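# Rehang a hose on the empty hooks across the room

## Task

Take the hose off the hooks it hangs on now and hang it on both of the empty hooks on the facing wall. At the end it must rest motionless and not touch the floor, held up by the hooks alone, not by the robot. The robot must then release it and back away, and must stay upright and level: falling or ending tipped counts as failure.

## Robot and tools

Robot: a Rainbow Robotics RB-Y1. It has a wheeled base (two drive wheels, two rear casters), a bending torso with a leg that folds at ankle, knee and hip, a head with a camera, and a left and a right 7-joint arm, each with a parallel gripper and a wrist camera. The base is 0.66 m long and 0.58 m wide, and its front edge sits 0.10 m ahead of the drive axle. It cannot drive sideways.

Frames: the base frame has its origin on the floor between the drive wheels, x ahead, y to the left, z up. The chest, left_hand and right_hand readings are in this frame. A hand point is the spot between its finger pads; the fingers point along that frame's -z and close along its x. Printed hand positions drift from the truth, especially with the arm stretched out. The odometry frame is where the base frame was when the scene began; base_odometry counts wheel rotation only, so wheel slip looks like travel. Heading is positive to the left, between -3.142 and 3.142.

execute_actions(actions, cameras): actions is a list holding one action or nothing (empty just reports state and images). An action can contain:
- base: exactly one of {"translate_m": d}, a relative drive straight from the current spot, metres, positive forward, -3 to 3; or {"rotate_rad": d}, a relative turn in place, radians, positive counter-clockwise seen from above, -3.2 to 3.2. A drive or turn needing over 8.667 s is refused. Offsets count from the base position in the latest state report.
- joints: a dictionary by joint name of absolute targets (radians, or metres for grippers). Ranges: torso_squat_rad 0 to 1.2 (higher lowers the level chest); torso_shift_rad -0.3 to 0.6 (positive pushes hips forward); torso_pitch_rad -0.2 to 1.4 (positive leans forward); torso_yaw_rad -1.5 to 1.5 (positive turns left). Per arm: shoulder_pitch -2.356 to 2.356 (0 hangs, negative raises forward); left shoulder_roll 0 to 3.141 and right shoulder_roll -3.141 to 0 (away from the body lifts the arm sideways); shoulder_yaw -2.094 to 2.094; elbow -2.617 to 0.01 (negative bends); forearm_roll -3.141 to 3.141; wrist_pitch -1.57 to 1.919 (negative tips hand forward); hand_roll -2.705 to 2.705; gripper_m 0 to 0.1 (pad gap). For both arms, positive yaw turns left and positive rolls are counter-clockwise from above on a hanging arm. head_pan_rad -0.523 to 0.523, head_tilt_rad -0.35 to 1.57 (positive looks down). Joints are done within ±0.02 rad, grippers ±0.004 m.
- speeds: optional caps for this action: translate_m 0.05 to 0.4 m/s, rotate_rad 0.1 to 1.509 rad/s.
- min_time_s: 0.1 to 8, the shortest duration for every arm and head motion.
Unknown keys or values out of range reject the whole call with no motion. Joints or base omitted from an action may keep chasing older targets. cameras is a list from head_camera, left_wrist_camera, right_wrist_camera, all; omitted or null gives all, [] gives none.

Torso combined limits: squat+shift <= 1.52; squat-shift+pitch <= 1.57; shift+0.5pitch-0.4squat <= 0.7; shift+0.3pitch-0.5squat <= 0.39. Breaking one leaves commanded torso joints short with off_target.

wait(seconds): 0 to 10 s, no new command; returns state and images. zoom_image(camera, region): enlarges [x0,y0,x1,y1] pixels (origin top-left, at most 504x504) of that camera's latest full image. read_manual(section): only licence text. finished_scene(scene): ends scene 1 or 2 for good once the last command has been held, and reports success.

Results: base_status and joint_status per motion. done = reached (for the base, wheels turned the full amount, even if slipping). off_target = settled short, maybe still pushing. contact_stop = torso or arm met firm resistance; time_out = took too long; stopped_with_arm = torso halted because an arm hit; limit_stop_at_own_body = self-collision guard halted it before contact; limit_stop_at_motor_heat = heat stop. After these stops the joint keeps its current position. A stop in one joint halts its whole group (torso, left arm, or right arm). "joint command not followed" with a cause line means an arm's targets were withheld to avoid hitting itself or the other arm; they may be retried with later actions. on_its_own lists uncommanded parts; "held at" is a target, not a position. If a result reports a stop, the remaining movement calls in that reply are skipped. After a stop, first back off the arms in their own action, then the torso. If both hands hold one object and the torso contact-stops immediately with nothing in the way, resend every arm joint (not grippers) at its current reading, then the torso.

Gripping: command an opening at least 0.005 m narrower than the item; off_target is then normal. Each arm carries up to 3 kg; heavy loads far forward can tip the robot. Joint torque limits: shoulders 63, elbow 32.4, wrist joints 22.5 N m; reaching one freezes the robot for 10 s. Motor temperatures are listed per arm; 65 °C warns, 80 °C brakes the arm. Heat builds while holding loads, even during thinking.

Avoid: arms striking or squeezing each other (grippers included), driving into furniture (the base does not stop; the bent leg can stick out ahead of the base), the leg pushing into furniture and sliding the robot, dropping or slamming the hose, and ending tilted. Cameras have calibration given in the session; positions from images are approximate.

Each tool is called after "Request:" by a JSON object that holds its "method" and its "body".

## Session

I'll start by looking at the current state.

Request:
{"method": "execute_actions", "body": {"actions": []}}

Scene clock: 0.00 s.
Motor temperatures (°C, as the motors report them): left_arm=[28 27 28 33 34 40 35] | right_arm=[29 27 30 28 34 37 31]
base_odometry: x=+0.000 y=+0.000 heading=+0.000 (m, m, rad; odometry frame)
base_status: not commanded
joint_positions: torso_squat_rad=+0.350 torso_shift_rad=+0.001 torso_pitch_rad=+0.001 torso_yaw_rad=+0.001 left_shoulder_pitch_rad=+0.034 left_shoulder_roll_rad=+0.019 left_shoulder_yaw_rad=-0.040 left_elbow_rad=-0.248 left_forearm_roll_rad=-0.018 left_wrist_pitch_rad=+0.012 left_hand_roll_rad=+0.004 left_gripper_m=+0.101 right_shoulder_pitch_rad=+0.028 right_shoulder_roll_rad=-0.007 right_shoulder_yaw_rad=+0.011 right_elbow_rad=-0.261 right_forearm_roll_rad=+0.038 right_wrist_pitch_rad=-0.056 right_hand_roll_rad=-0.006 right_gripper_m=+0.100 head_pan_rad=+0.000 head_tilt_rad=+0.399
joint_status: not commanded
chest: x=-0.2270 y=-0.0002 z=+1.2475 quat_wxyz=(+1.000, +0.000, +0.001, +0.000) (m; base frame)
left_hand: x=-0.1345 y=+0.2312 z=+0.5682 quat_wxyz=(+0.995, +0.008, -0.101, -0.021) (m; base frame)
right_hand: x=-0.1082 y=-0.2248 z=+0.5736 quat_wxyz=(+0.989, -0.005, -0.144, +0.017) (m; base frame)
pictures: head_camera, left_wrist_camera, right_wrist_camera
Images, in order (width x height): head_camera 896x504, left_wrist_camera 644x364, right_wrist_camera 644x364.

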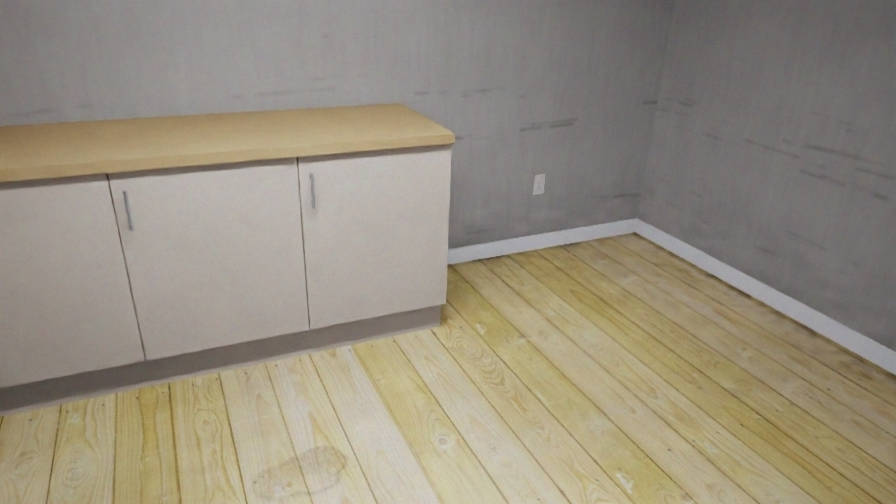

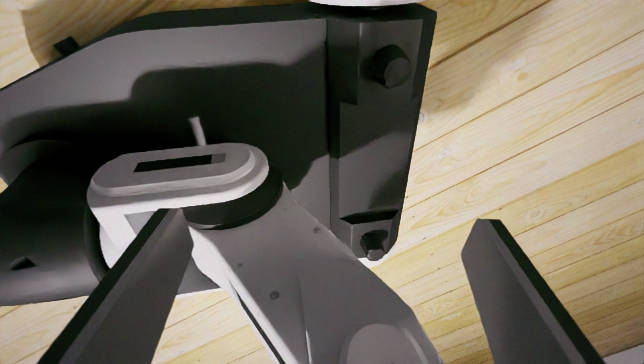

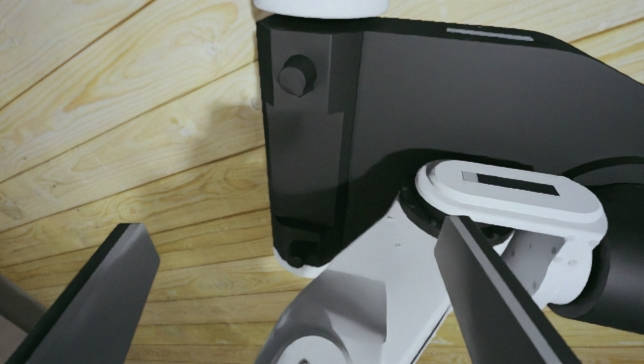

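Request:
{"method": "execute_actions", "body": {"actions": [{"joints": {"head_pan_rad": -0.52, "head_tilt_rad": 0.2}}], "cameras": ["head_camera"]}}

Request:
{"method": "execute_actions", "body": {"actions": [{"joints": {"head_pan_rad": 0.52, "head_tilt_rad": 0.2}}], "cameras": ["head_camera"]}}

Scene clock: 1.57 s.
Motor temperatures (°C, as the motors report them): left_arm=[28 27 28 33 34 40 35] | right_arm=[29 27 30 28 34 37 31]
base_odometry: x=+0.000 y=+0.000 heading=+0.000 (m, m, rad; odometry frame)
base_status: not commanded
joint_positions: torso_squat_rad=+0.350 torso_shift_rad=+0.001 torso_pitch_rad=+0.001 torso_yaw_rad=+0.001 left_shoulder_pitch_rad=+0.034 left_shoulder_roll_rad=+0.019 left_shoulder_yaw_rad=-0.040 left_elbow_rad=-0.248 left_forearm_roll_rad=-0.018 left_wrist_pitch_rad=+0.012 left_hand_roll_rad=+0.004 left_gripper_m=+0.101 right_shoulder_pitch_rad=+0.028 right_shoulder_roll_rad=-0.007 right_shoulder_yaw_rad=+0.011 right_elbow_rad=-0.261 right_forearm_roll_rad=+0.038 right_wrist_pitch_rad=-0.056 right_hand_roll_rad=-0.006 right_gripper_m=+0.100 head_pan_rad=-0.520 head_tilt_rad=+0.200
joint_status: all done
chest: x=-0.2270 y=-0.0002 z=+1.2475 quat_wxyz=(+1.000, +0.000, +0.001, +0.000) (m; base frame)
left_hand: x=-0.1345 y=+0.2312 z=+0.5682 quat_wxyz=(+0.995, +0.008, -0.101, -0.021) (m; base frame)
right_hand: x=-0.1082 y=-0.2248 z=+0.5736 quat_wxyz=(+0.989, -0.005, -0.144, +0.017) (m; base frame)
pictures: head_camera
camera_calibration (this result's frames):
head_camera: T_world_to_cam=[[-0.471437, -0.88107, 0.0382478, -0.153075], [-0.221371, 0.0762459, -0.972204, 1.42031], [0.853664, -0.4668, -0.230989, 0.452733], [0, 0, 0, 1]] pos_world=[-0.144231, -0.031827, 1.49126]
Images, in order (width x height): head_camera 896x504.

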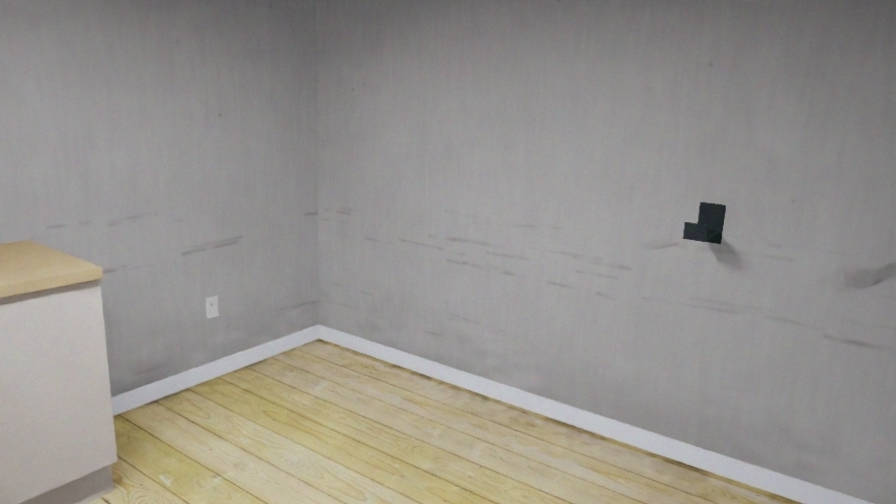

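Scene clock: 2.93 s.
Motor temperatures (°C, as the motors report them): left_arm=[28 27 28 33 34 40 35] | right_arm=[29 27 30 28 34 37 31]
base_odometry: x=+0.000 y=+0.000 heading=+0.000 (m, m, rad; odometry frame)
base_status: not commanded
joint_positions: torso_squat_rad=+0.350 torso_shift_rad=+0.001 torso_pitch_rad=+0.001 torso_yaw_rad=+0.001 left_shoulder_pitch_rad=+0.034 left_shoulder_roll_rad=+0.019 left_shoulder_yaw_rad=-0.040 left_elbow_rad=-0.248 left_forearm_roll_rad=-0.018 left_wrist_pitch_rad=+0.012 left_hand_roll_rad=+0.004 left_gripper_m=+0.101 right_shoulder_pitch_rad=+0.028 right_shoulder_roll_rad=-0.007 right_shoulder_yaw_rad=+0.011 right_elbow_rad=-0.261 right_forearm_roll_rad=+0.038 right_wrist_pitch_rad=-0.056 right_hand_roll_rad=-0.006 right_gripper_m=+0.100 head_pan_rad=+0.520 head_tilt_rad=+0.200
joint_status: all done
chest: x=-0.2270 y=-0.0002 z=+1.2475 quat_wxyz=(+1.000, +0.000, +0.001, +0.000) (m; base frame)
left_hand: x=-0.1345 y=+0.2312 z=+0.5682 quat_wxyz=(+0.995, +0.008, -0.101, -0.021) (m; base frame)
right_hand: x=-0.1082 y=-0.2248 z=+0.5736 quat_wxyz=(+0.989, -0.005, -0.144, +0.017) (m; base frame)
pictures: head_camera
camera_calibration (this result's frames):
head_camera: T_world_to_cam=[[0.521093, -0.85269, 0.0371797, 0.0516839], [-0.178279, -0.151343, -0.972272, 1.42918], [0.834673, 0.500016, -0.23088, 0.448904], [0, 0, 0, 1]] pos_world=[-0.146827, 0.0359081, 1.49127]
Images, in order (width x height): head_camera 896x504.

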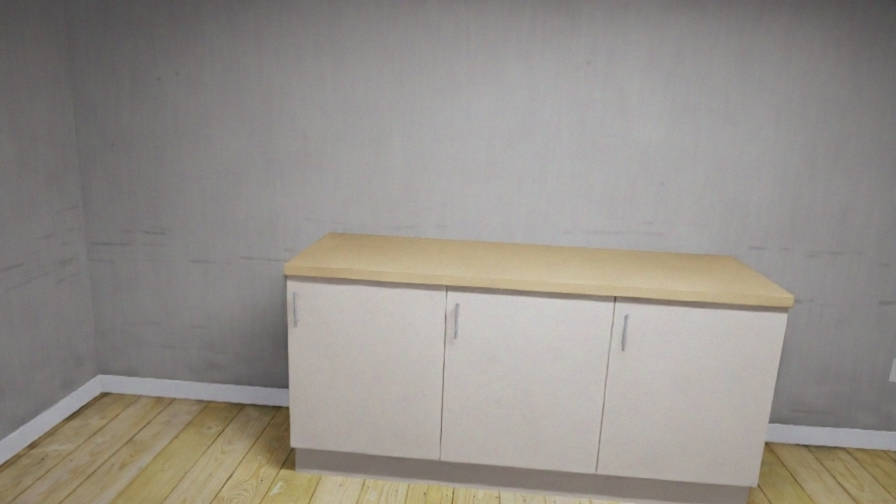

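Request:
{"method": "execute_actions", "body": {"actions": [{"base": {"rotate_rad": 1.75}, "joints": {"head_pan_rad": 0.3, "head_tilt_rad": 0.25}}], "cameras": ["head_camera"]}}

Scene clock: 10.07 s.
Motor temperatures (°C, as the motors report them): left_arm=[28 27 28 33 34 40 35] | right_arm=[29 27 30 28 34 37 31]
base_odometry: x=+0.000 y=+0.000 heading=+1.750 (m, m, rad; odometry frame)
base_status: done
joint_positions: torso_squat_rad=+0.350 torso_shift_rad=+0.001 torso_pitch_rad=+0.001 torso_yaw_rad=+0.001 left_shoulder_pitch_rad=+0.034 left_shoulder_roll_rad=+0.019 left_shoulder_yaw_rad=-0.040 left_elbow_rad=-0.248 left_forearm_roll_rad=-0.018 left_wrist_pitch_rad=+0.012 left_hand_roll_rad=+0.004 left_gripper_m=+0.101 right_shoulder_pitch_rad=+0.028 right_shoulder_roll_rad=-0.007 right_shoulder_yaw_rad=+0.011 right_elbow_rad=-0.261 right_forearm_roll_rad=+0.038 right_wrist_pitch_rad=-0.056 right_hand_roll_rad=-0.006 right_gripper_m=+0.100 head_pan_rad=+0.300 head_tilt_rad=+0.250
joint_status: all done
chest: x=-0.2270 y=-0.0002 z=+1.2475 quat_wxyz=(+1.000, +0.000, +0.001, +0.000) (m; base frame)
left_hand: x=-0.1345 y=+0.2312 z=+0.5682 quat_wxyz=(+0.995, +0.009, -0.101, -0.021) (m; base frame)
right_hand: x=-0.1082 y=-0.2248 z=+0.5736 quat_wxyz=(+0.989, -0.005, -0.144, +0.017) (m; base frame)
pictures: head_camera
camera_calibration (this result's frames):
head_camera: T_world_to_cam=[[0.324341, -0.945257, 0.0359389, 0.0131756], [-0.253021, -0.123301, -0.959571, 1.39548], [0.911473, 0.302136, -0.279161, 0.534532], [0, 0, 0, 1]] pos_world=[-0.138399, 0.0230176, 1.48781]
Images, in order (width x height): head_camera 896x504.

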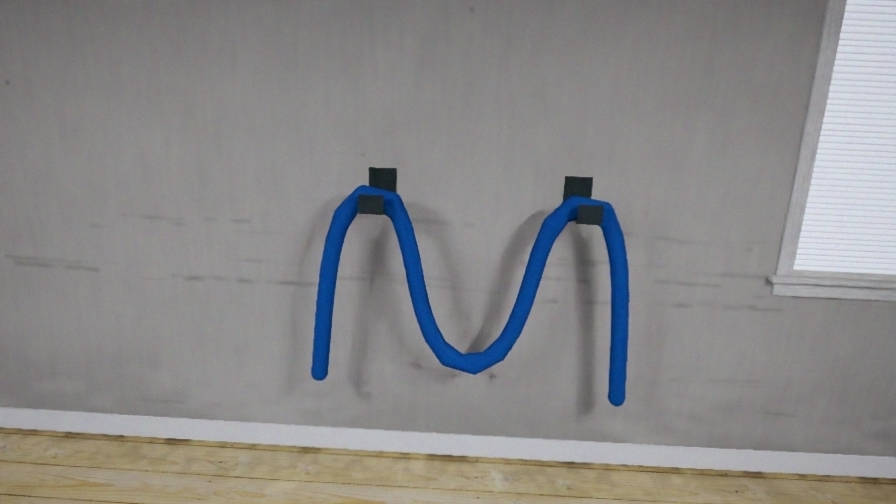

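Request:
{"method": "zoom_image", "body": {"camera": "head_camera", "region": [300, 150, 660, 420]}}

Region (300, 150, 660, 420) of head_camera's 896x504 image, scaled by 1.400, with more detail than that image has; it fills the top 378 rows of this view, and the rest is white.

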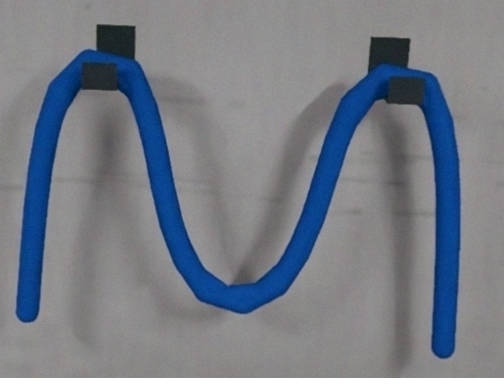

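Request:
{"method": "execute_actions", "body": {"actions": [{"base": {"rotate_rad": 0.3}, "joints": {"head_pan_rad": 0.0, "head_tilt_rad": 0.3}}], "cameras": []}}

Request:
{"method": "execute_actions", "body": {"actions": [{"base": {"translate_m": 1.05}, "joints": {"head_tilt_rad": 0.45}}], "cameras": ["head_camera"]}}

Scene clock: 20.13 s.
Motor temperatures (°C, as the motors report them): left_arm=[28 27 28 33 34 40 35] | right_arm=[29 27 30 28 34 37 31]
base_odometry: x=+0.000 y=+0.000 heading=+2.049 (m, m, rad; odometry frame)
base_status: done
joint_positions: torso_squat_rad=+0.350 torso_shift_rad=+0.001 torso_pitch_rad=+0.001 torso_yaw_rad=+0.001 left_shoulder_pitch_rad=+0.034 left_shoulder_roll_rad=+0.019 left_shoulder_yaw_rad=-0.040 left_elbow_rad=-0.248 left_forearm_roll_rad=-0.018 left_wrist_pitch_rad=+0.012 left_hand_roll_rad=+0.004 left_gripper_m=+0.101 right_shoulder_pitch_rad=+0.028 right_shoulder_roll_rad=-0.007 right_shoulder_yaw_rad=+0.011 right_elbow_rad=-0.261 right_forearm_roll_rad=+0.038 right_wrist_pitch_rad=-0.056 right_hand_roll_rad=-0.006 right_gripper_m=+0.100 head_pan_rad=+0.000 head_tilt_rad=+0.300
joint_status: all done
chest: x=-0.2270 y=-0.0002 z=+1.2475 quat_wxyz=(+1.000, +0.000, +0.001, +0.000) (m; base frame)
left_hand: x=-0.1345 y=+0.2312 z=+0.5682 quat_wxyz=(+0.995, +0.009, -0.101, -0.021) (m; base frame)
right_hand: x=-0.1082 y=-0.2248 z=+0.5736 quat_wxyz=(+0.989, -0.005, -0.144, +0.017) (m; base frame)
pictures: none
No camera images: the call's "cameras" was empty. Leave "cameras" out to get every camera's image.

Scene clock: 24.10 s.
Motor temperatures (°C, as the motors report them): left_arm=[28 27 28 33 34 40 35] | right_arm=[29 27 30 28 34 37 31]
base_odometry: x=-0.484 y=+0.932 heading=+2.050 (m, m, rad; odometry frame)
base_status: done
joint_positions: torso_squat_rad=+0.350 torso_shift_rad=+0.001 torso_pitch_rad=+0.001 torso_yaw_rad=+0.001 left_shoulder_pitch_rad=+0.034 left_shoulder_roll_rad=+0.019 left_shoulder_yaw_rad=-0.040 left_elbow_rad=-0.248 left_forearm_roll_rad=-0.018 left_wrist_pitch_rad=+0.012 left_hand_roll_rad=+0.004 left_gripper_m=+0.101 right_shoulder_pitch_rad=+0.028 right_shoulder_roll_rad=-0.007 right_shoulder_yaw_rad=+0.011 right_elbow_rad=-0.261 right_forearm_roll_rad=+0.038 right_wrist_pitch_rad=-0.056 right_hand_roll_rad=-0.006 right_gripper_m=+0.100 head_pan_rad=+0.000 head_tilt_rad=+0.450
joint_status: all done
chest: x=-0.2269 y=-0.0002 z=+1.2475 quat_wxyz=(+1.000, +0.000, +0.001, +0.000) (m; base frame)
left_hand: x=-0.1345 y=+0.2312 z=+0.5682 quat_wxyz=(+0.995, +0.009, -0.101, -0.021) (m; base frame)
right_hand: x=-0.1081 y=-0.2248 z=+0.5737 quat_wxyz=(+0.989, -0.005, -0.144, +0.017) (m; base frame)
pictures: head_camera
camera_calibration (this result's frames):
head_camera: T_world_to_cam=[[0.0371471, -0.998872, 0.0295781, -0.0364491], [-0.46344, -0.0434429, -0.885063, 1.24461], [0.885349, 0.0191699, -0.464531, 0.797341], [0, 0, 0, 1]] pos_world=[-0.127768, 0.00237659, 1.47303]
Images, in order (width x height): head_camera 896x504.

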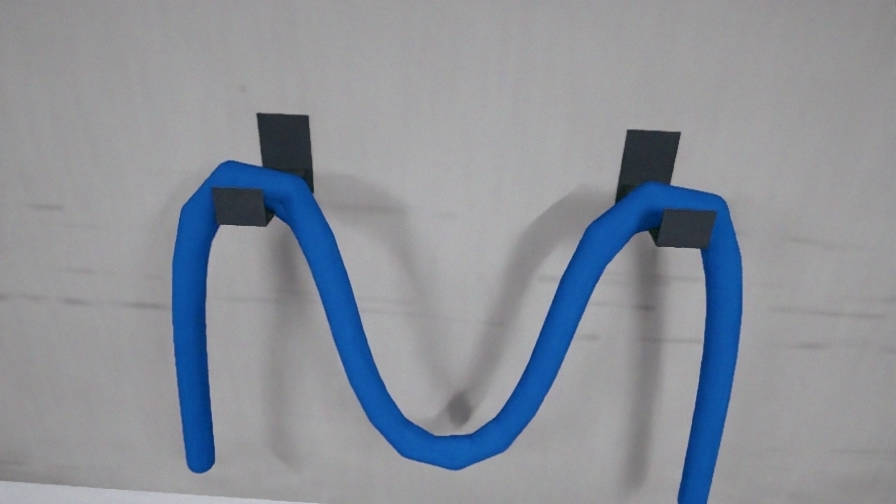

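Request:
{"method": "zoom_image", "body": {"camera": "head_camera", "region": [160, 100, 360, 260]}}

Request:
{"method": "zoom_image", "body": {"camera": "head_camera", "region": [570, 115, 770, 275]}}

Region (160, 100, 360, 260) of head_camera's 896x504 image, scaled by 2.520, with more detail than that image has; it fills the top 403 rows of this view, and the rest is white.

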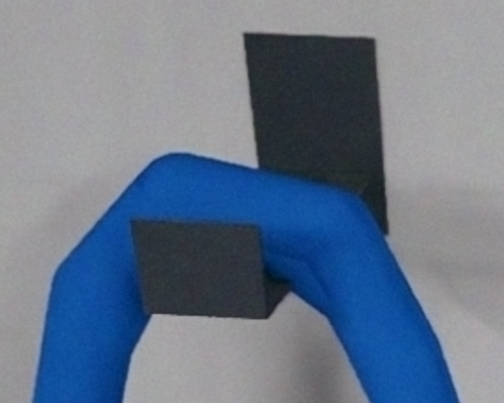

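Region (570, 115, 770, 275) of head_camera's 896x504 image, scaled by 2.520, with more detail than that image has; it fills the top 403 rows of this view, and the rest is white.

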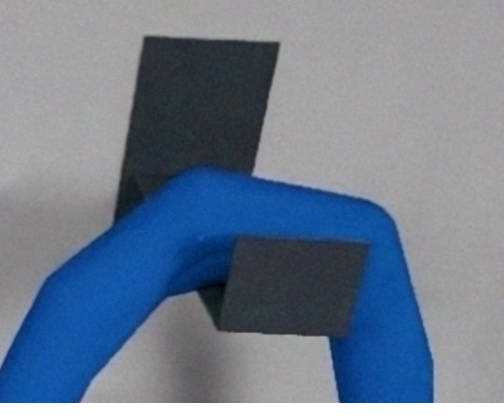

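Request:
{"method": "execute_actions", "body": {"actions": [{"base": {"translate_m": 0.28}, "joints": {"torso_squat_rad": 0.0, "head_tilt_rad": 0.6, "left_shoulder_pitch_rad": -1.364, "left_shoulder_roll_rad": 0.497, "left_shoulder_yaw_rad": 0.379, "left_elbow_rad": -0.55, "left_forearm_roll_rad": 0.0, "left_wrist_pitch_rad": 1.88, "left_hand_roll_rad": -0.21, "right_shoulder_pitch_rad": -1.35, "right_shoulder_roll_rad": -0.531, "right_shoulder_yaw_rad": -0.387, "right_elbow_rad": -0.55, "right_forearm_roll_rad": 0.0, "right_wrist_pitch_rad": 1.88, "right_hand_roll_rad": 0.249}, "min_time_s": 2.0}]}}

Scene clock: 40.43 s.
Motor temperatures (°C, as the motors report them): left_arm=[28 27 28 33 34 40 35] | right_arm=[29 27 30 28 34 37 31]
base_odometry: x=-0.613 y=+1.180 heading=+2.050 (m, m, rad; odometry frame)
base_status: done
joint_positions: torso_squat_rad=+0.000 torso_shift_rad=+0.001 torso_pitch_rad=+0.001 torso_yaw_rad=+0.001 left_shoulder_pitch_rad=-1.364 left_shoulder_roll_rad=+0.497 left_shoulder_yaw_rad=+0.378 left_elbow_rad=-0.550 left_forearm_roll_rad=+0.000 left_wrist_pitch_rad=+1.880 left_hand_roll_rad=-0.210 left_gripper_m=+0.101 right_shoulder_pitch_rad=-1.350 right_shoulder_roll_rad=-0.531 right_shoulder_yaw_rad=-0.387 right_elbow_rad=-0.550 right_forearm_roll_rad=+0.000 right_wrist_pitch_rad=+1.880 right_hand_roll_rad=+0.249 right_gripper_m=+0.100 head_pan_rad=+0.000 head_tilt_rad=+0.600
joint_status: all done
chest: x=-0.2269 y=-0.0002 z=+1.2899 quat_wxyz=(+1.000, +0.000, +0.001, +0.000) (m; base frame)
left_hand: x=+0.3084 y=+0.3353 z=+1.2054 quat_wxyz=(+0.999, +0.011, -0.048, +0.001) (m; base frame)
right_hand: x=+0.3042 y=-0.3547 z=+1.2052 quat_wxyz=(+0.999, -0.012, -0.048, +0.000) (m; base frame)
pictures: head_camera, left_wrist_camera, right_wrist_camera
camera_calibration (this result's frames):
head_camera: T_world_to_cam=[[0.0411698, -0.998869, 0.0238013, -0.0282861], [-0.59045, -0.0435395, -0.805899, 1.1382], [0.806023, 0.0191252, -0.591575, 0.990096], [0, 0, 0, 1]] pos_world=[-0.124823, 0.00236686, 1.50367]
left_wrist_camera: T_world_to_cam=[[0.996684, 0.0257435, 0.0771844, -0.405514], [-0.026244, -0.79621, 0.604451, -0.417844], [0.0770157, -0.604473, -0.792894, 1.22025], [0, 0, 0, 1]] pos_world=[0.299225, 0.415355, 1.25139]
right_wrist_camera: T_world_to_cam=[[-0.999731, -0.0030993, -0.0229962, 0.327354], [-0.0161188, 0.805656, 0.592164, -0.382965], [0.0166917, 0.592376, -0.805489, 1.25409], [0, 0, 0, 1]] pos_world=[0.30016, -0.433339, 1.24446]
Images, in order (width x height): head_camera 896x504, left_wrist_camera 644x364, right_wrist_camera 644x364.

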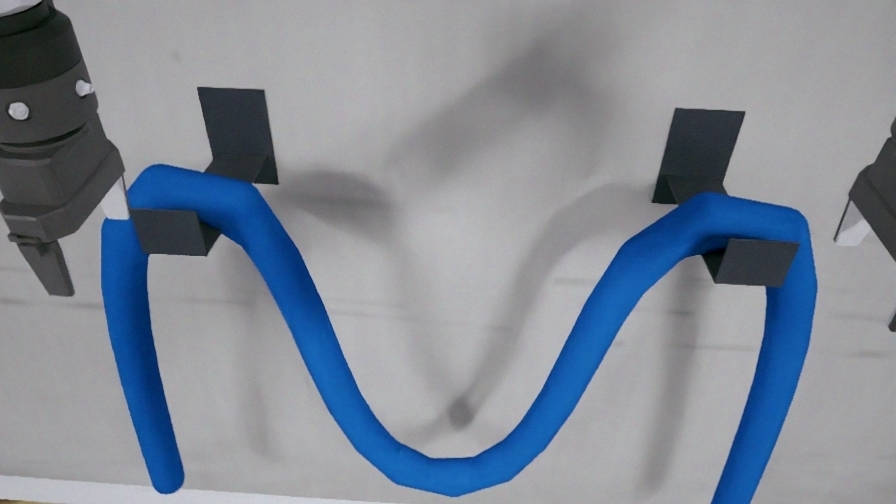

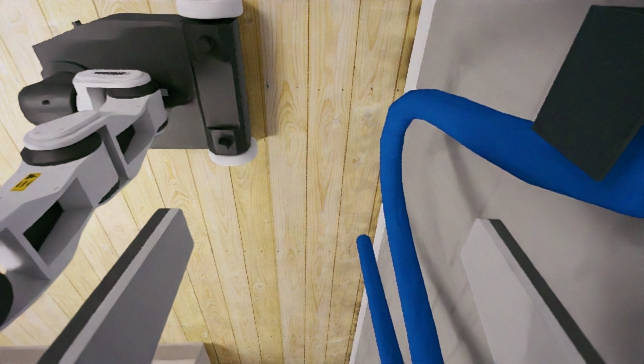

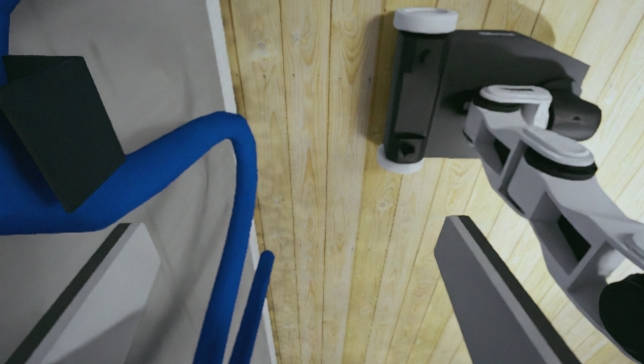

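Request:
{"method": "execute_actions", "body": {"actions": [{"base": {"translate_m": 0.235}, "joints": {"head_tilt_rad": 0.72}}]}}

Scene clock: 44.37 s.
Motor temperatures (°C, as the motors report them): left_arm=[28 27 28 33 34 40 35] | right_arm=[30 27 30 28 34 37 31]
base_odometry: x=-0.722 y=+1.389 heading=+2.051 (m, m, rad; odometry frame)
base_status: done
joint_positions: torso_squat_rad=+0.000 torso_shift_rad=+0.001 torso_pitch_rad=+0.001 torso_yaw_rad=+0.001 left_shoulder_pitch_rad=-1.364 left_shoulder_roll_rad=+0.497 left_shoulder_yaw_rad=+0.379 left_elbow_rad=-0.550 left_forearm_roll_rad=+0.000 left_wrist_pitch_rad=+1.880 left_hand_roll_rad=-0.210 left_gripper_m=+0.101 right_shoulder_pitch_rad=-1.350 right_shoulder_roll_rad=-0.531 right_shoulder_yaw_rad=-0.387 right_elbow_rad=-0.550 right_forearm_roll_rad=+0.000 right_wrist_pitch_rad=+1.880 right_hand_roll_rad=+0.249 right_gripper_m=+0.100 head_pan_rad=+0.000 head_tilt_rad=+0.720
joint_status: all done
chest: x=-0.2268 y=-0.0002 z=+1.2899 quat_wxyz=(+1.000, +0.000, +0.001, +0.000) (m; base frame)
left_hand: x=+0.3085 y=+0.3353 z=+1.2053 quat_wxyz=(+0.999, +0.011, -0.048, +0.001) (m; base frame)
right_hand: x=+0.3042 y=-0.3548 z=+1.2050 quat_wxyz=(+0.999, -0.012, -0.048, +0.000) (m; base frame)
pictures: head_camera, left_wrist_camera, right_wrist_camera
camera_calibration (this result's frames):
head_camera: T_world_to_cam=[[0.0437452, -0.998866, 0.0187784, -0.0202792], [-0.682785, -0.0436135, -0.729316, 1.00526], [0.729308, 0.0190825, -0.683919, 1.11191], [0, 0, 0, 1]] pos_world=[-0.123661, 0.00236871, 1.49399]
left_wrist_camera: T_world_to_cam=[[0.996702, 0.0257079, 0.0769725, -0.405291], [-0.0261461, -0.796192, 0.604479, -0.417874], [0.0768247, -0.604498, -0.792893, 1.22022], [0, 0, 0, 1]] pos_world=[0.299286, 0.415331, 1.2513]
right_wrist_camera: T_world_to_cam=[[-0.99974, -0.00304666, -0.0226186, 0.326926], [-0.0158534, 0.805634, 0.592201, -0.382981], [0.0164181, 0.592406, -0.805472, 1.25404], [0, 0, 0, 1]] pos_world=[0.300181, -0.433361, 1.24429]
Images, in order (width x height): head_camera 896x504, left_wrist_camera 644x364, right_wrist_camera 644x364.

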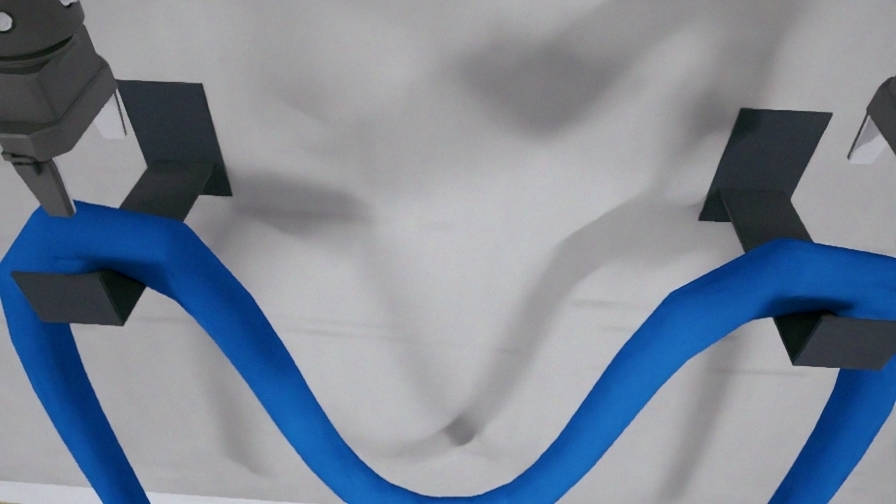

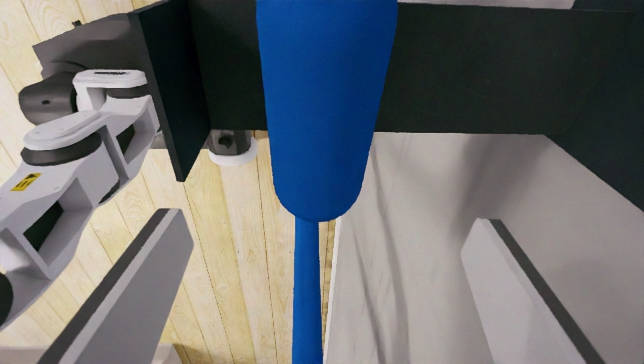

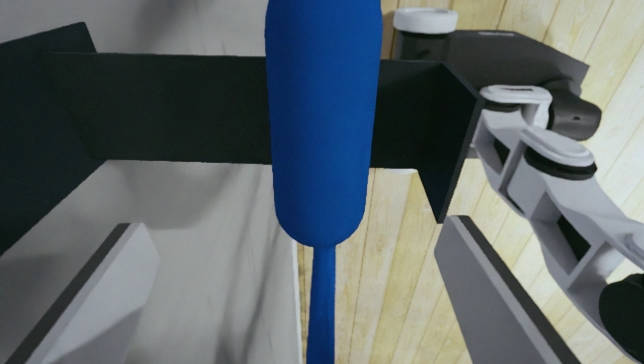

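Request:
{"method": "execute_actions", "body": {"actions": [{"joints": {"torso_squat_rad": 0.54, "left_wrist_pitch_rad": 1.845, "right_shoulder_pitch_rad": -1.32, "left_gripper_m": 0.09, "right_gripper_m": 0.09}}]}}

Scene clock: 54.67 s.
Motor temperatures (°C, as the motors report them): left_arm=[29 27 28 34 34 40 35] | right_arm=[30 27 30 28 34 37 31]
base_odometry: x=-0.722 y=+1.389 heading=+2.051 (m, m, rad; odometry frame)
base_status: not commanded
joint_positions: torso_squat_rad=+0.540 torso_shift_rad=+0.001 torso_pitch_rad=+0.001 torso_yaw_rad=+0.001 left_shoulder_pitch_rad=-1.364 left_shoulder_roll_rad=+0.497 left_shoulder_yaw_rad=+0.379 left_elbow_rad=-0.550 left_forearm_roll_rad=+0.000 left_wrist_pitch_rad=+1.845 left_hand_roll_rad=-0.210 left_gripper_m=+0.090 right_shoulder_pitch_rad=-1.320 right_shoulder_roll_rad=-0.531 right_shoulder_yaw_rad=-0.387 right_elbow_rad=-0.550 right_forearm_roll_rad=+0.000 right_wrist_pitch_rad=+1.880 right_hand_roll_rad=+0.249 right_gripper_m=+0.090 head_pan_rad=+0.000 head_tilt_rad=+0.720
joint_status: all done
chest: x=-0.2270 y=-0.0002 z=+1.1903 quat_wxyz=(+1.000, +0.000, +0.001, +0.000) (m; base frame)
left_hand: x=+0.3161 y=+0.3370 z=+1.1068 quat_wxyz=(+0.998, +0.015, -0.065, +0.001) (m; base frame)
right_hand: x=+0.2977 y=-0.3601 z=+1.0906 quat_wxyz=(+0.999, -0.013, -0.033, -0.005) (m; base frame)
pictures: head_camera, left_wrist_camera, right_wrist_camera
camera_calibration (this result's frames):
head_camera: T_world_to_cam=[[0.0437301, -0.998867, 0.0187947, -0.0183865], [-0.682671, -0.043612, -0.729424, 0.932644], [0.729417, 0.0190671, -0.683804, 1.04383], [0, 0, 0, 1]] pos_world=[-0.123893, 0.00240596, 1.39441]
left_wrist_camera: T_world_to_cam=[[0.993477, 0.0249369, 0.11127, -0.442038], [-0.0468126, -0.800585, 0.597387, -0.34087], [0.103978, -0.5987, -0.794196, 1.13339], [0, 0, 0, 1]] pos_world=[0.305349, 0.416689, 1.15295]
right_wrist_camera: T_world_to_cam=[[-0.999958, 0.0072549, 0.00557247, 0.290868], [0.00914598, 0.805659, 0.59231, -0.31851], [-0.000192363, 0.592336, -0.805691, 1.17031], [0, 0, 0, 1]] pos_world=[0.293994, -0.438719, 1.12995]
Images, in order (width x height): head_camera 896x504, left_wrist_camera 644x364, right_wrist_camera 644x364.

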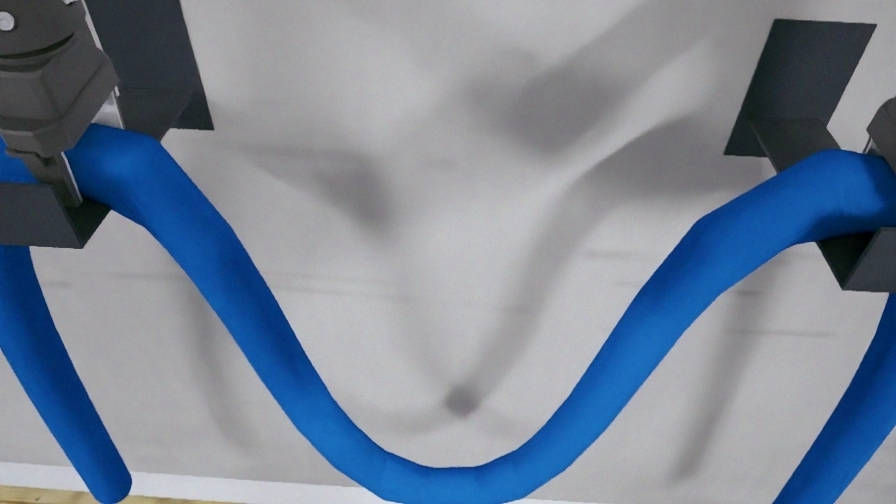

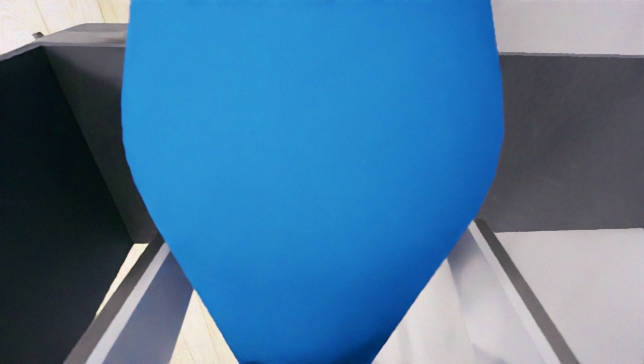

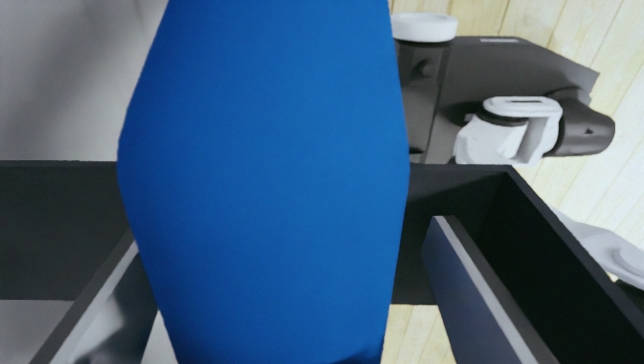

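Request:
{"method": "execute_actions", "body": {"actions": [{"joints": {"right_wrist_pitch_rad": 1.85, "left_gripper_m": 0.04, "right_gripper_m": 0.04}}], "cameras": ["left_wrist_camera", "right_wrist_camera"]}}

Scene clock: 56.33 s.
Motor temperatures (°C, as the motors report them): left_arm=[29 27 28 34 34 40 35] | right_arm=[30 27 30 28 34 37 31]
base_odometry: x=-0.722 y=+1.389 heading=+2.051 (m, m, rad; odometry frame)
base_status: not commanded
joint_positions: torso_squat_rad=+0.540 torso_shift_rad=+0.001 torso_pitch_rad=+0.001 torso_yaw_rad=+0.001 left_shoulder_pitch_rad=-1.364 left_shoulder_roll_rad=+0.497 left_shoulder_yaw_rad=+0.379 left_elbow_rad=-0.550 left_forearm_roll_rad=+0.000 left_wrist_pitch_rad=+1.845 left_hand_roll_rad=-0.210 left_gripper_m=+0.060 right_shoulder_pitch_rad=-1.320 right_shoulder_roll_rad=-0.531 right_shoulder_yaw_rad=-0.387 right_elbow_rad=-0.550 right_forearm_roll_rad=+0.000 right_wrist_pitch_rad=+1.850 right_hand_roll_rad=+0.249 right_gripper_m=+0.059 head_pan_rad=+0.000 head_tilt_rad=+0.720
joint_status: left_gripper_m off_target (ended at +0.060, target +0.040); right_gripper_m off_target (ended at +0.059, target +0.040); the others done
chest: x=-0.2271 y=-0.0002 z=+1.1903 quat_wxyz=(+1.000, +0.000, +0.000, +0.000) (m; base frame)
left_hand: x=+0.3160 y=+0.3370 z=+1.1068 quat_wxyz=(+0.998, +0.015, -0.065, +0.001) (m; base frame)
right_hand: x=+0.3043 y=-0.3619 z=+1.0912 quat_wxyz=(+0.999, -0.016, -0.048, -0.004) (m; base frame)
pictures: left_wrist_camera, right_wrist_camera
camera_calibration (this result's frames):
left_wrist_camera: T_world_to_cam=[[0.993485, 0.0249334, 0.111201, -0.441877], [-0.0467778, -0.800561, 0.597423, -0.340959], [0.103919, -0.598732, -0.794179, 1.13343], [0, 0, 0, 1]] pos_world=[0.305265, 0.416681, 1.15298]
right_wrist_camera: T_world_to_cam=[[-0.999699, 0.00695588, -0.0235108, 0.329022], [-0.00814751, 0.810172, 0.586136, -0.30391], [0.0231249, 0.586151, -0.809872, 1.1671], [0, 0, 0, 1]] pos_world=[0.299458, -0.440168, 1.13107]
Images, in order (width x height): left_wrist_camera 644x364, right_wrist_camera 644x364.

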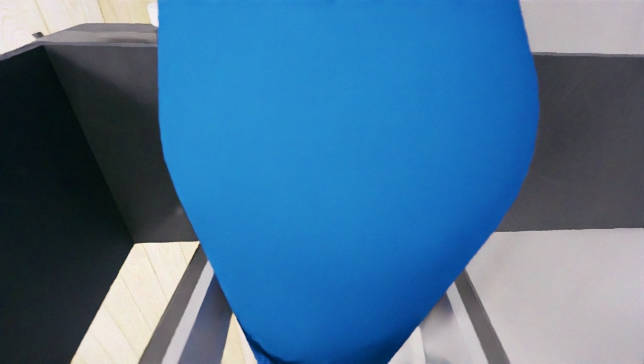

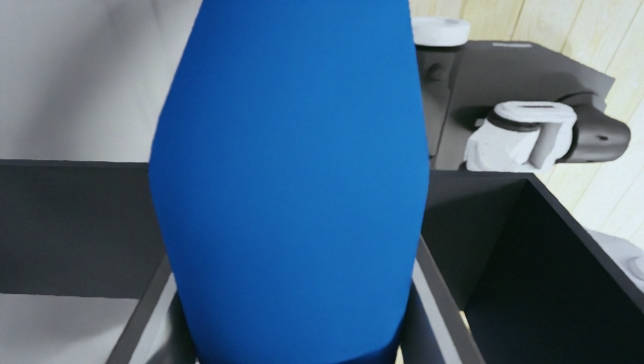

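Request:
{"method": "execute_actions", "body": {"actions": [{"joints": {"torso_squat_rad": 0.0, "left_shoulder_pitch_rad": -1.40, "right_shoulder_pitch_rad": -1.356}, "min_time_s": 2.2}]}}

Scene clock: 59.30 s.
Motor temperatures (°C, as the motors report them): left_arm=[29 27 28 34 34 40 35] | right_arm=[31 27 30 29 34 37 31]
base_odometry: x=-0.722 y=+1.389 heading=+2.051 (m, m, rad; odometry frame)
base_status: not commanded
joint_positions: torso_squat_rad=+0.000 torso_shift_rad=+0.001 torso_pitch_rad=+0.002 torso_yaw_rad=+0.001 left_shoulder_pitch_rad=-1.399 left_shoulder_roll_rad=+0.497 left_shoulder_yaw_rad=+0.379 left_elbow_rad=-0.550 left_forearm_roll_rad=+0.000 left_wrist_pitch_rad=+1.845 left_hand_roll_rad=-0.210 left_gripper_m=+0.060 right_shoulder_pitch_rad=-1.355 right_shoulder_roll_rad=-0.531 right_shoulder_yaw_rad=-0.387 right_elbow_rad=-0.550 right_forearm_roll_rad=+0.000 right_wrist_pitch_rad=+1.850 right_hand_roll_rad=+0.249 right_gripper_m=+0.059 head_pan_rad=+0.000 head_tilt_rad=+0.720
joint_status: all done
chest: x=-0.2265 y=-0.0002 z=+1.2899 quat_wxyz=(+1.000, +0.000, +0.001, +0.000) (m; base frame)
left_hand: x=+0.3229 y=+0.3304 z=+1.2236 quat_wxyz=(+0.997, +0.014, -0.081, -0.005) (m; base frame)
right_hand: x=+0.3120 y=-0.3554 z=+1.2078 quat_wxyz=(+0.998, -0.016, -0.064, +0.001) (m; base frame)
pictures: head_camera, left_wrist_camera, right_wrist_camera
camera_calibration (this result's frames):
head_camera: T_world_to_cam=[[0.0437591, -0.998866, 0.0187745, -0.020266], [-0.683176, -0.0436303, -0.728949, 1.0049], [0.728942, 0.0190719, -0.68431, 1.11213], [0, 0, 0, 1]] pos_world=[-0.123268, 0.00239062, 1.49394]
left_wrist_camera: T_world_to_cam=[[0.989721, 0.0130326, 0.142415, -0.494569], [-0.0751701, -0.799767, 0.595586, -0.404574], [0.121661, -0.60017, -0.790566, 1.21189], [0, 0, 0, 1]] pos_world=[0.311633, 0.410222, 1.26947]
right_wrist_camera: T_world_to_cam=[[-0.998467, -0.00513353, -0.0551043, 0.37288], [-0.0364817, 0.809783, 0.585594, -0.368084], [0.0416164, 0.586707, -0.808729, 1.2506], [0, 0, 0, 1]] pos_world=[0.306834, -0.433755, 1.24749]
Images, in order (width x height): head_camera 896x504, left_wrist_camera 644x364, right_wrist_camera 644x364.

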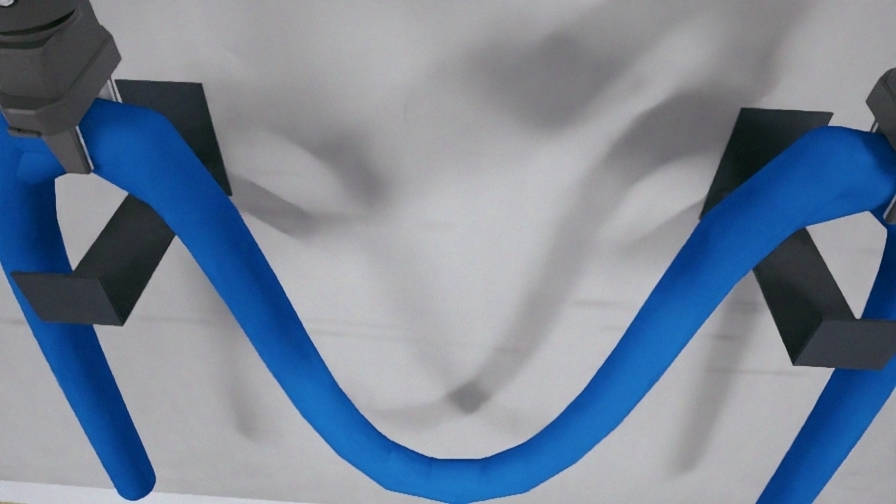

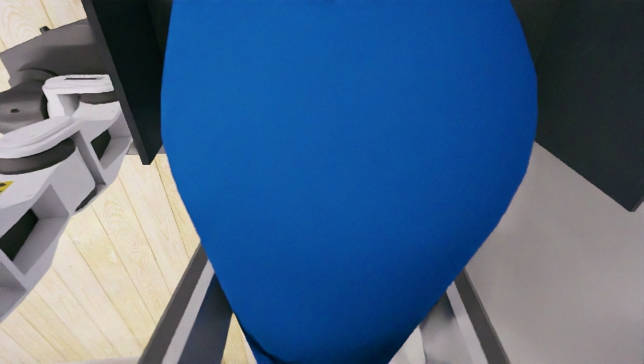

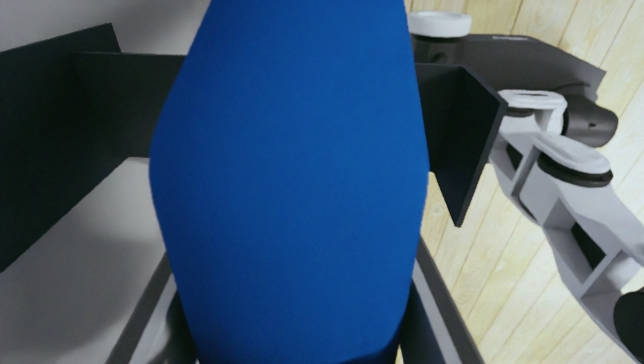

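Request:
{"method": "execute_actions", "body": {"actions": [{"base": {"translate_m": -1.5}, "joints": {"head_tilt_rad": 0.6}}], "cameras": ["head_camera"]}}

Scene clock: 67.43 s.
Motor temperatures (°C, as the motors report them): left_arm=[29 27 28 34 34 40 35] | right_arm=[31 27 30 29 34 37 31]
base_odometry: x=-0.029 y=+0.058 heading=+2.052 (m, m, rad; odometry frame)
base_status: done
joint_positions: torso_squat_rad=+0.000 torso_shift_rad=+0.001 torso_pitch_rad=+0.002 torso_yaw_rad=+0.001 left_shoulder_pitch_rad=-1.399 left_shoulder_roll_rad=+0.497 left_shoulder_yaw_rad=+0.379 left_elbow_rad=-0.550 left_forearm_roll_rad=+0.000 left_wrist_pitch_rad=+1.845 left_hand_roll_rad=-0.210 left_gripper_m=+0.060 right_shoulder_pitch_rad=-1.355 right_shoulder_roll_rad=-0.531 right_shoulder_yaw_rad=-0.387 right_elbow_rad=-0.549 right_forearm_roll_rad=+0.000 right_wrist_pitch_rad=+1.850 right_hand_roll_rad=+0.249 right_gripper_m=+0.059 head_pan_rad=+0.000 head_tilt_rad=+0.600
joint_status: all done
chest: x=-0.2266 y=-0.0002 z=+1.2899 quat_wxyz=(+1.000, +0.000, +0.001, +0.000) (m; base frame)
left_hand: x=+0.3229 y=+0.3303 z=+1.2238 quat_wxyz=(+0.997, +0.014, -0.081, -0.005) (m; base frame)
right_hand: x=+0.3120 y=-0.3554 z=+1.2080 quat_wxyz=(+0.998, -0.016, -0.064, +0.001) (m; base frame)
pictures: head_camera
camera_calibration (this result's frames):
head_camera: T_world_to_cam=[[0.0411926, -0.998868, 0.0237867, -0.0282638], [-0.590942, -0.0435528, -0.805538, 1.13777], [0.805662, 0.0191257, -0.592067, 0.990452], [0, 0, 0, 1]] pos_world=[-0.124447, 0.00237835, 1.50361]
Images, in order (width x height): head_camera 896x504.

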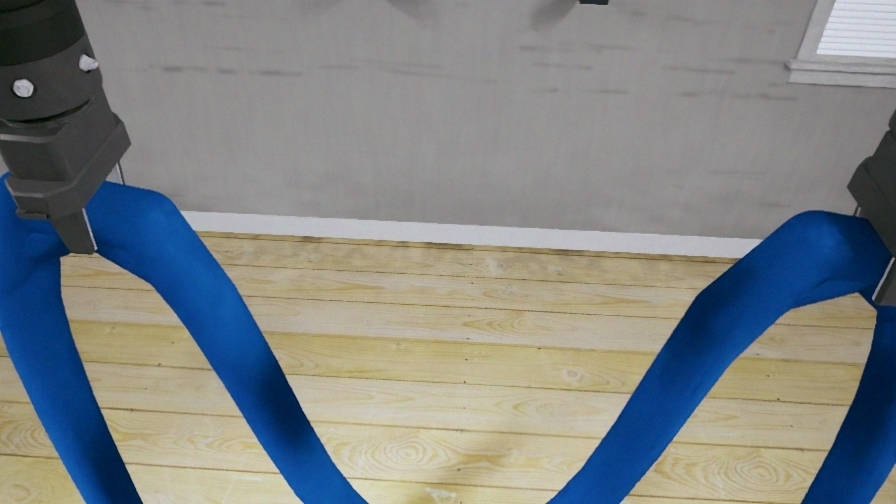

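Hose is clear and held. Now turn around to face the opposite wall.

Request:
{"method": "execute_actions", "body": {"actions": [{"base": {"rotate_rad": -3.15}, "joints": {"head_tilt_rad": 0.3}}], "cameras": ["head_camera"]}}

Scene clock: 73.67 s.
Motor temperatures (°C, as the motors report them): left_arm=[30 27 28 34 34 40 35] | right_arm=[32 27 30 29 34 37 31]
base_odometry: x=-0.029 y=+0.058 heading=-1.098 (m, m, rad; odometry frame)
base_status: done
joint_positions: torso_squat_rad=+0.000 torso_shift_rad=+0.001 torso_pitch_rad=+0.002 torso_yaw_rad=+0.001 left_shoulder_pitch_rad=-1.399 left_shoulder_roll_rad=+0.497 left_shoulder_yaw_rad=+0.379 left_elbow_rad=-0.550 left_forearm_roll_rad=+0.000 left_wrist_pitch_rad=+1.845 left_hand_roll_rad=-0.210 left_gripper_m=+0.060 right_shoulder_pitch_rad=-1.355 right_shoulder_roll_rad=-0.531 right_shoulder_yaw_rad=-0.387 right_elbow_rad=-0.549 right_forearm_roll_rad=+0.000 right_wrist_pitch_rad=+1.850 right_hand_roll_rad=+0.249 right_gripper_m=+0.059 head_pan_rad=+0.000 head_tilt_rad=+0.300
joint_status: all done
chest: x=-0.2267 y=-0.0002 z=+1.2899 quat_wxyz=(+1.000, +0.000, +0.001, +0.000) (m; base frame)
left_hand: x=+0.3228 y=+0.3302 z=+1.2238 quat_wxyz=(+0.997, +0.014, -0.081, -0.005) (m; base frame)
right_hand: x=+0.3119 y=-0.3554 z=+1.2080 quat_wxyz=(+0.998, -0.016, -0.064, +0.001) (m; base frame)
pictures: head_camera
camera_calibration (this result's frames):
head_camera: T_world_to_cam=[[0.0323014, -0.998876, 0.0346865, -0.0463147], [-0.326443, -0.0433451, -0.944223, 1.39843], [0.944665, 0.0191765, -0.327476, 0.624669], [0, 0, 0, 1]] pos_world=[-0.132099, 0.00237347, 1.5266]
Images, in order (width x height): head_camera 896x504.

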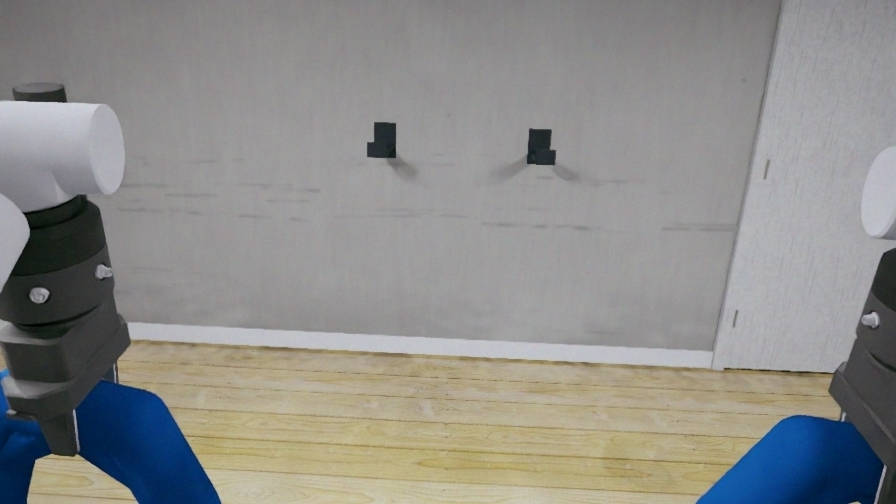

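Request:
{"method": "zoom_image", "body": {"camera": "head_camera", "region": [355, 110, 575, 180]}}

Request:
{"method": "zoom_image", "body": {"camera": "head_camera", "region": [130, 310, 250, 360]}}

Request:
{"method": "zoom_image", "body": {"camera": "head_camera", "region": [610, 335, 730, 385]}}

Region (355, 110, 575, 180) of head_camera's 896x504 image, scaled by 2.291, with more detail than that image has; it fills the top 160 rows of this view, and the rest is white.

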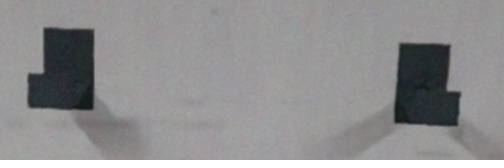

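Region (130, 310, 250, 360) of head_camera's 896x504 image, scaled by 4.200, with more detail than that image has; it fills the top 210 rows of this view, and the rest is white.

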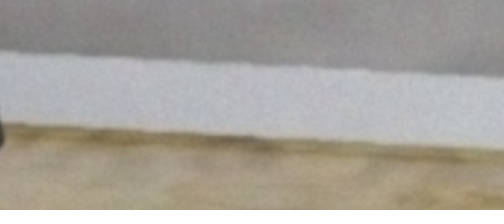

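Region (610, 335, 730, 385) of head_camera's 896x504 image, scaled by 4.200, with more detail than that image has; it fills the top 210 rows of this view, and the rest is white.

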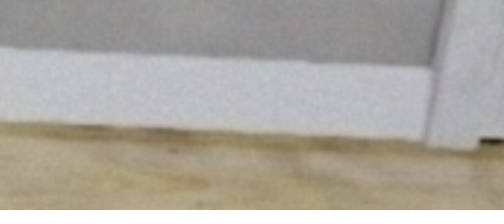

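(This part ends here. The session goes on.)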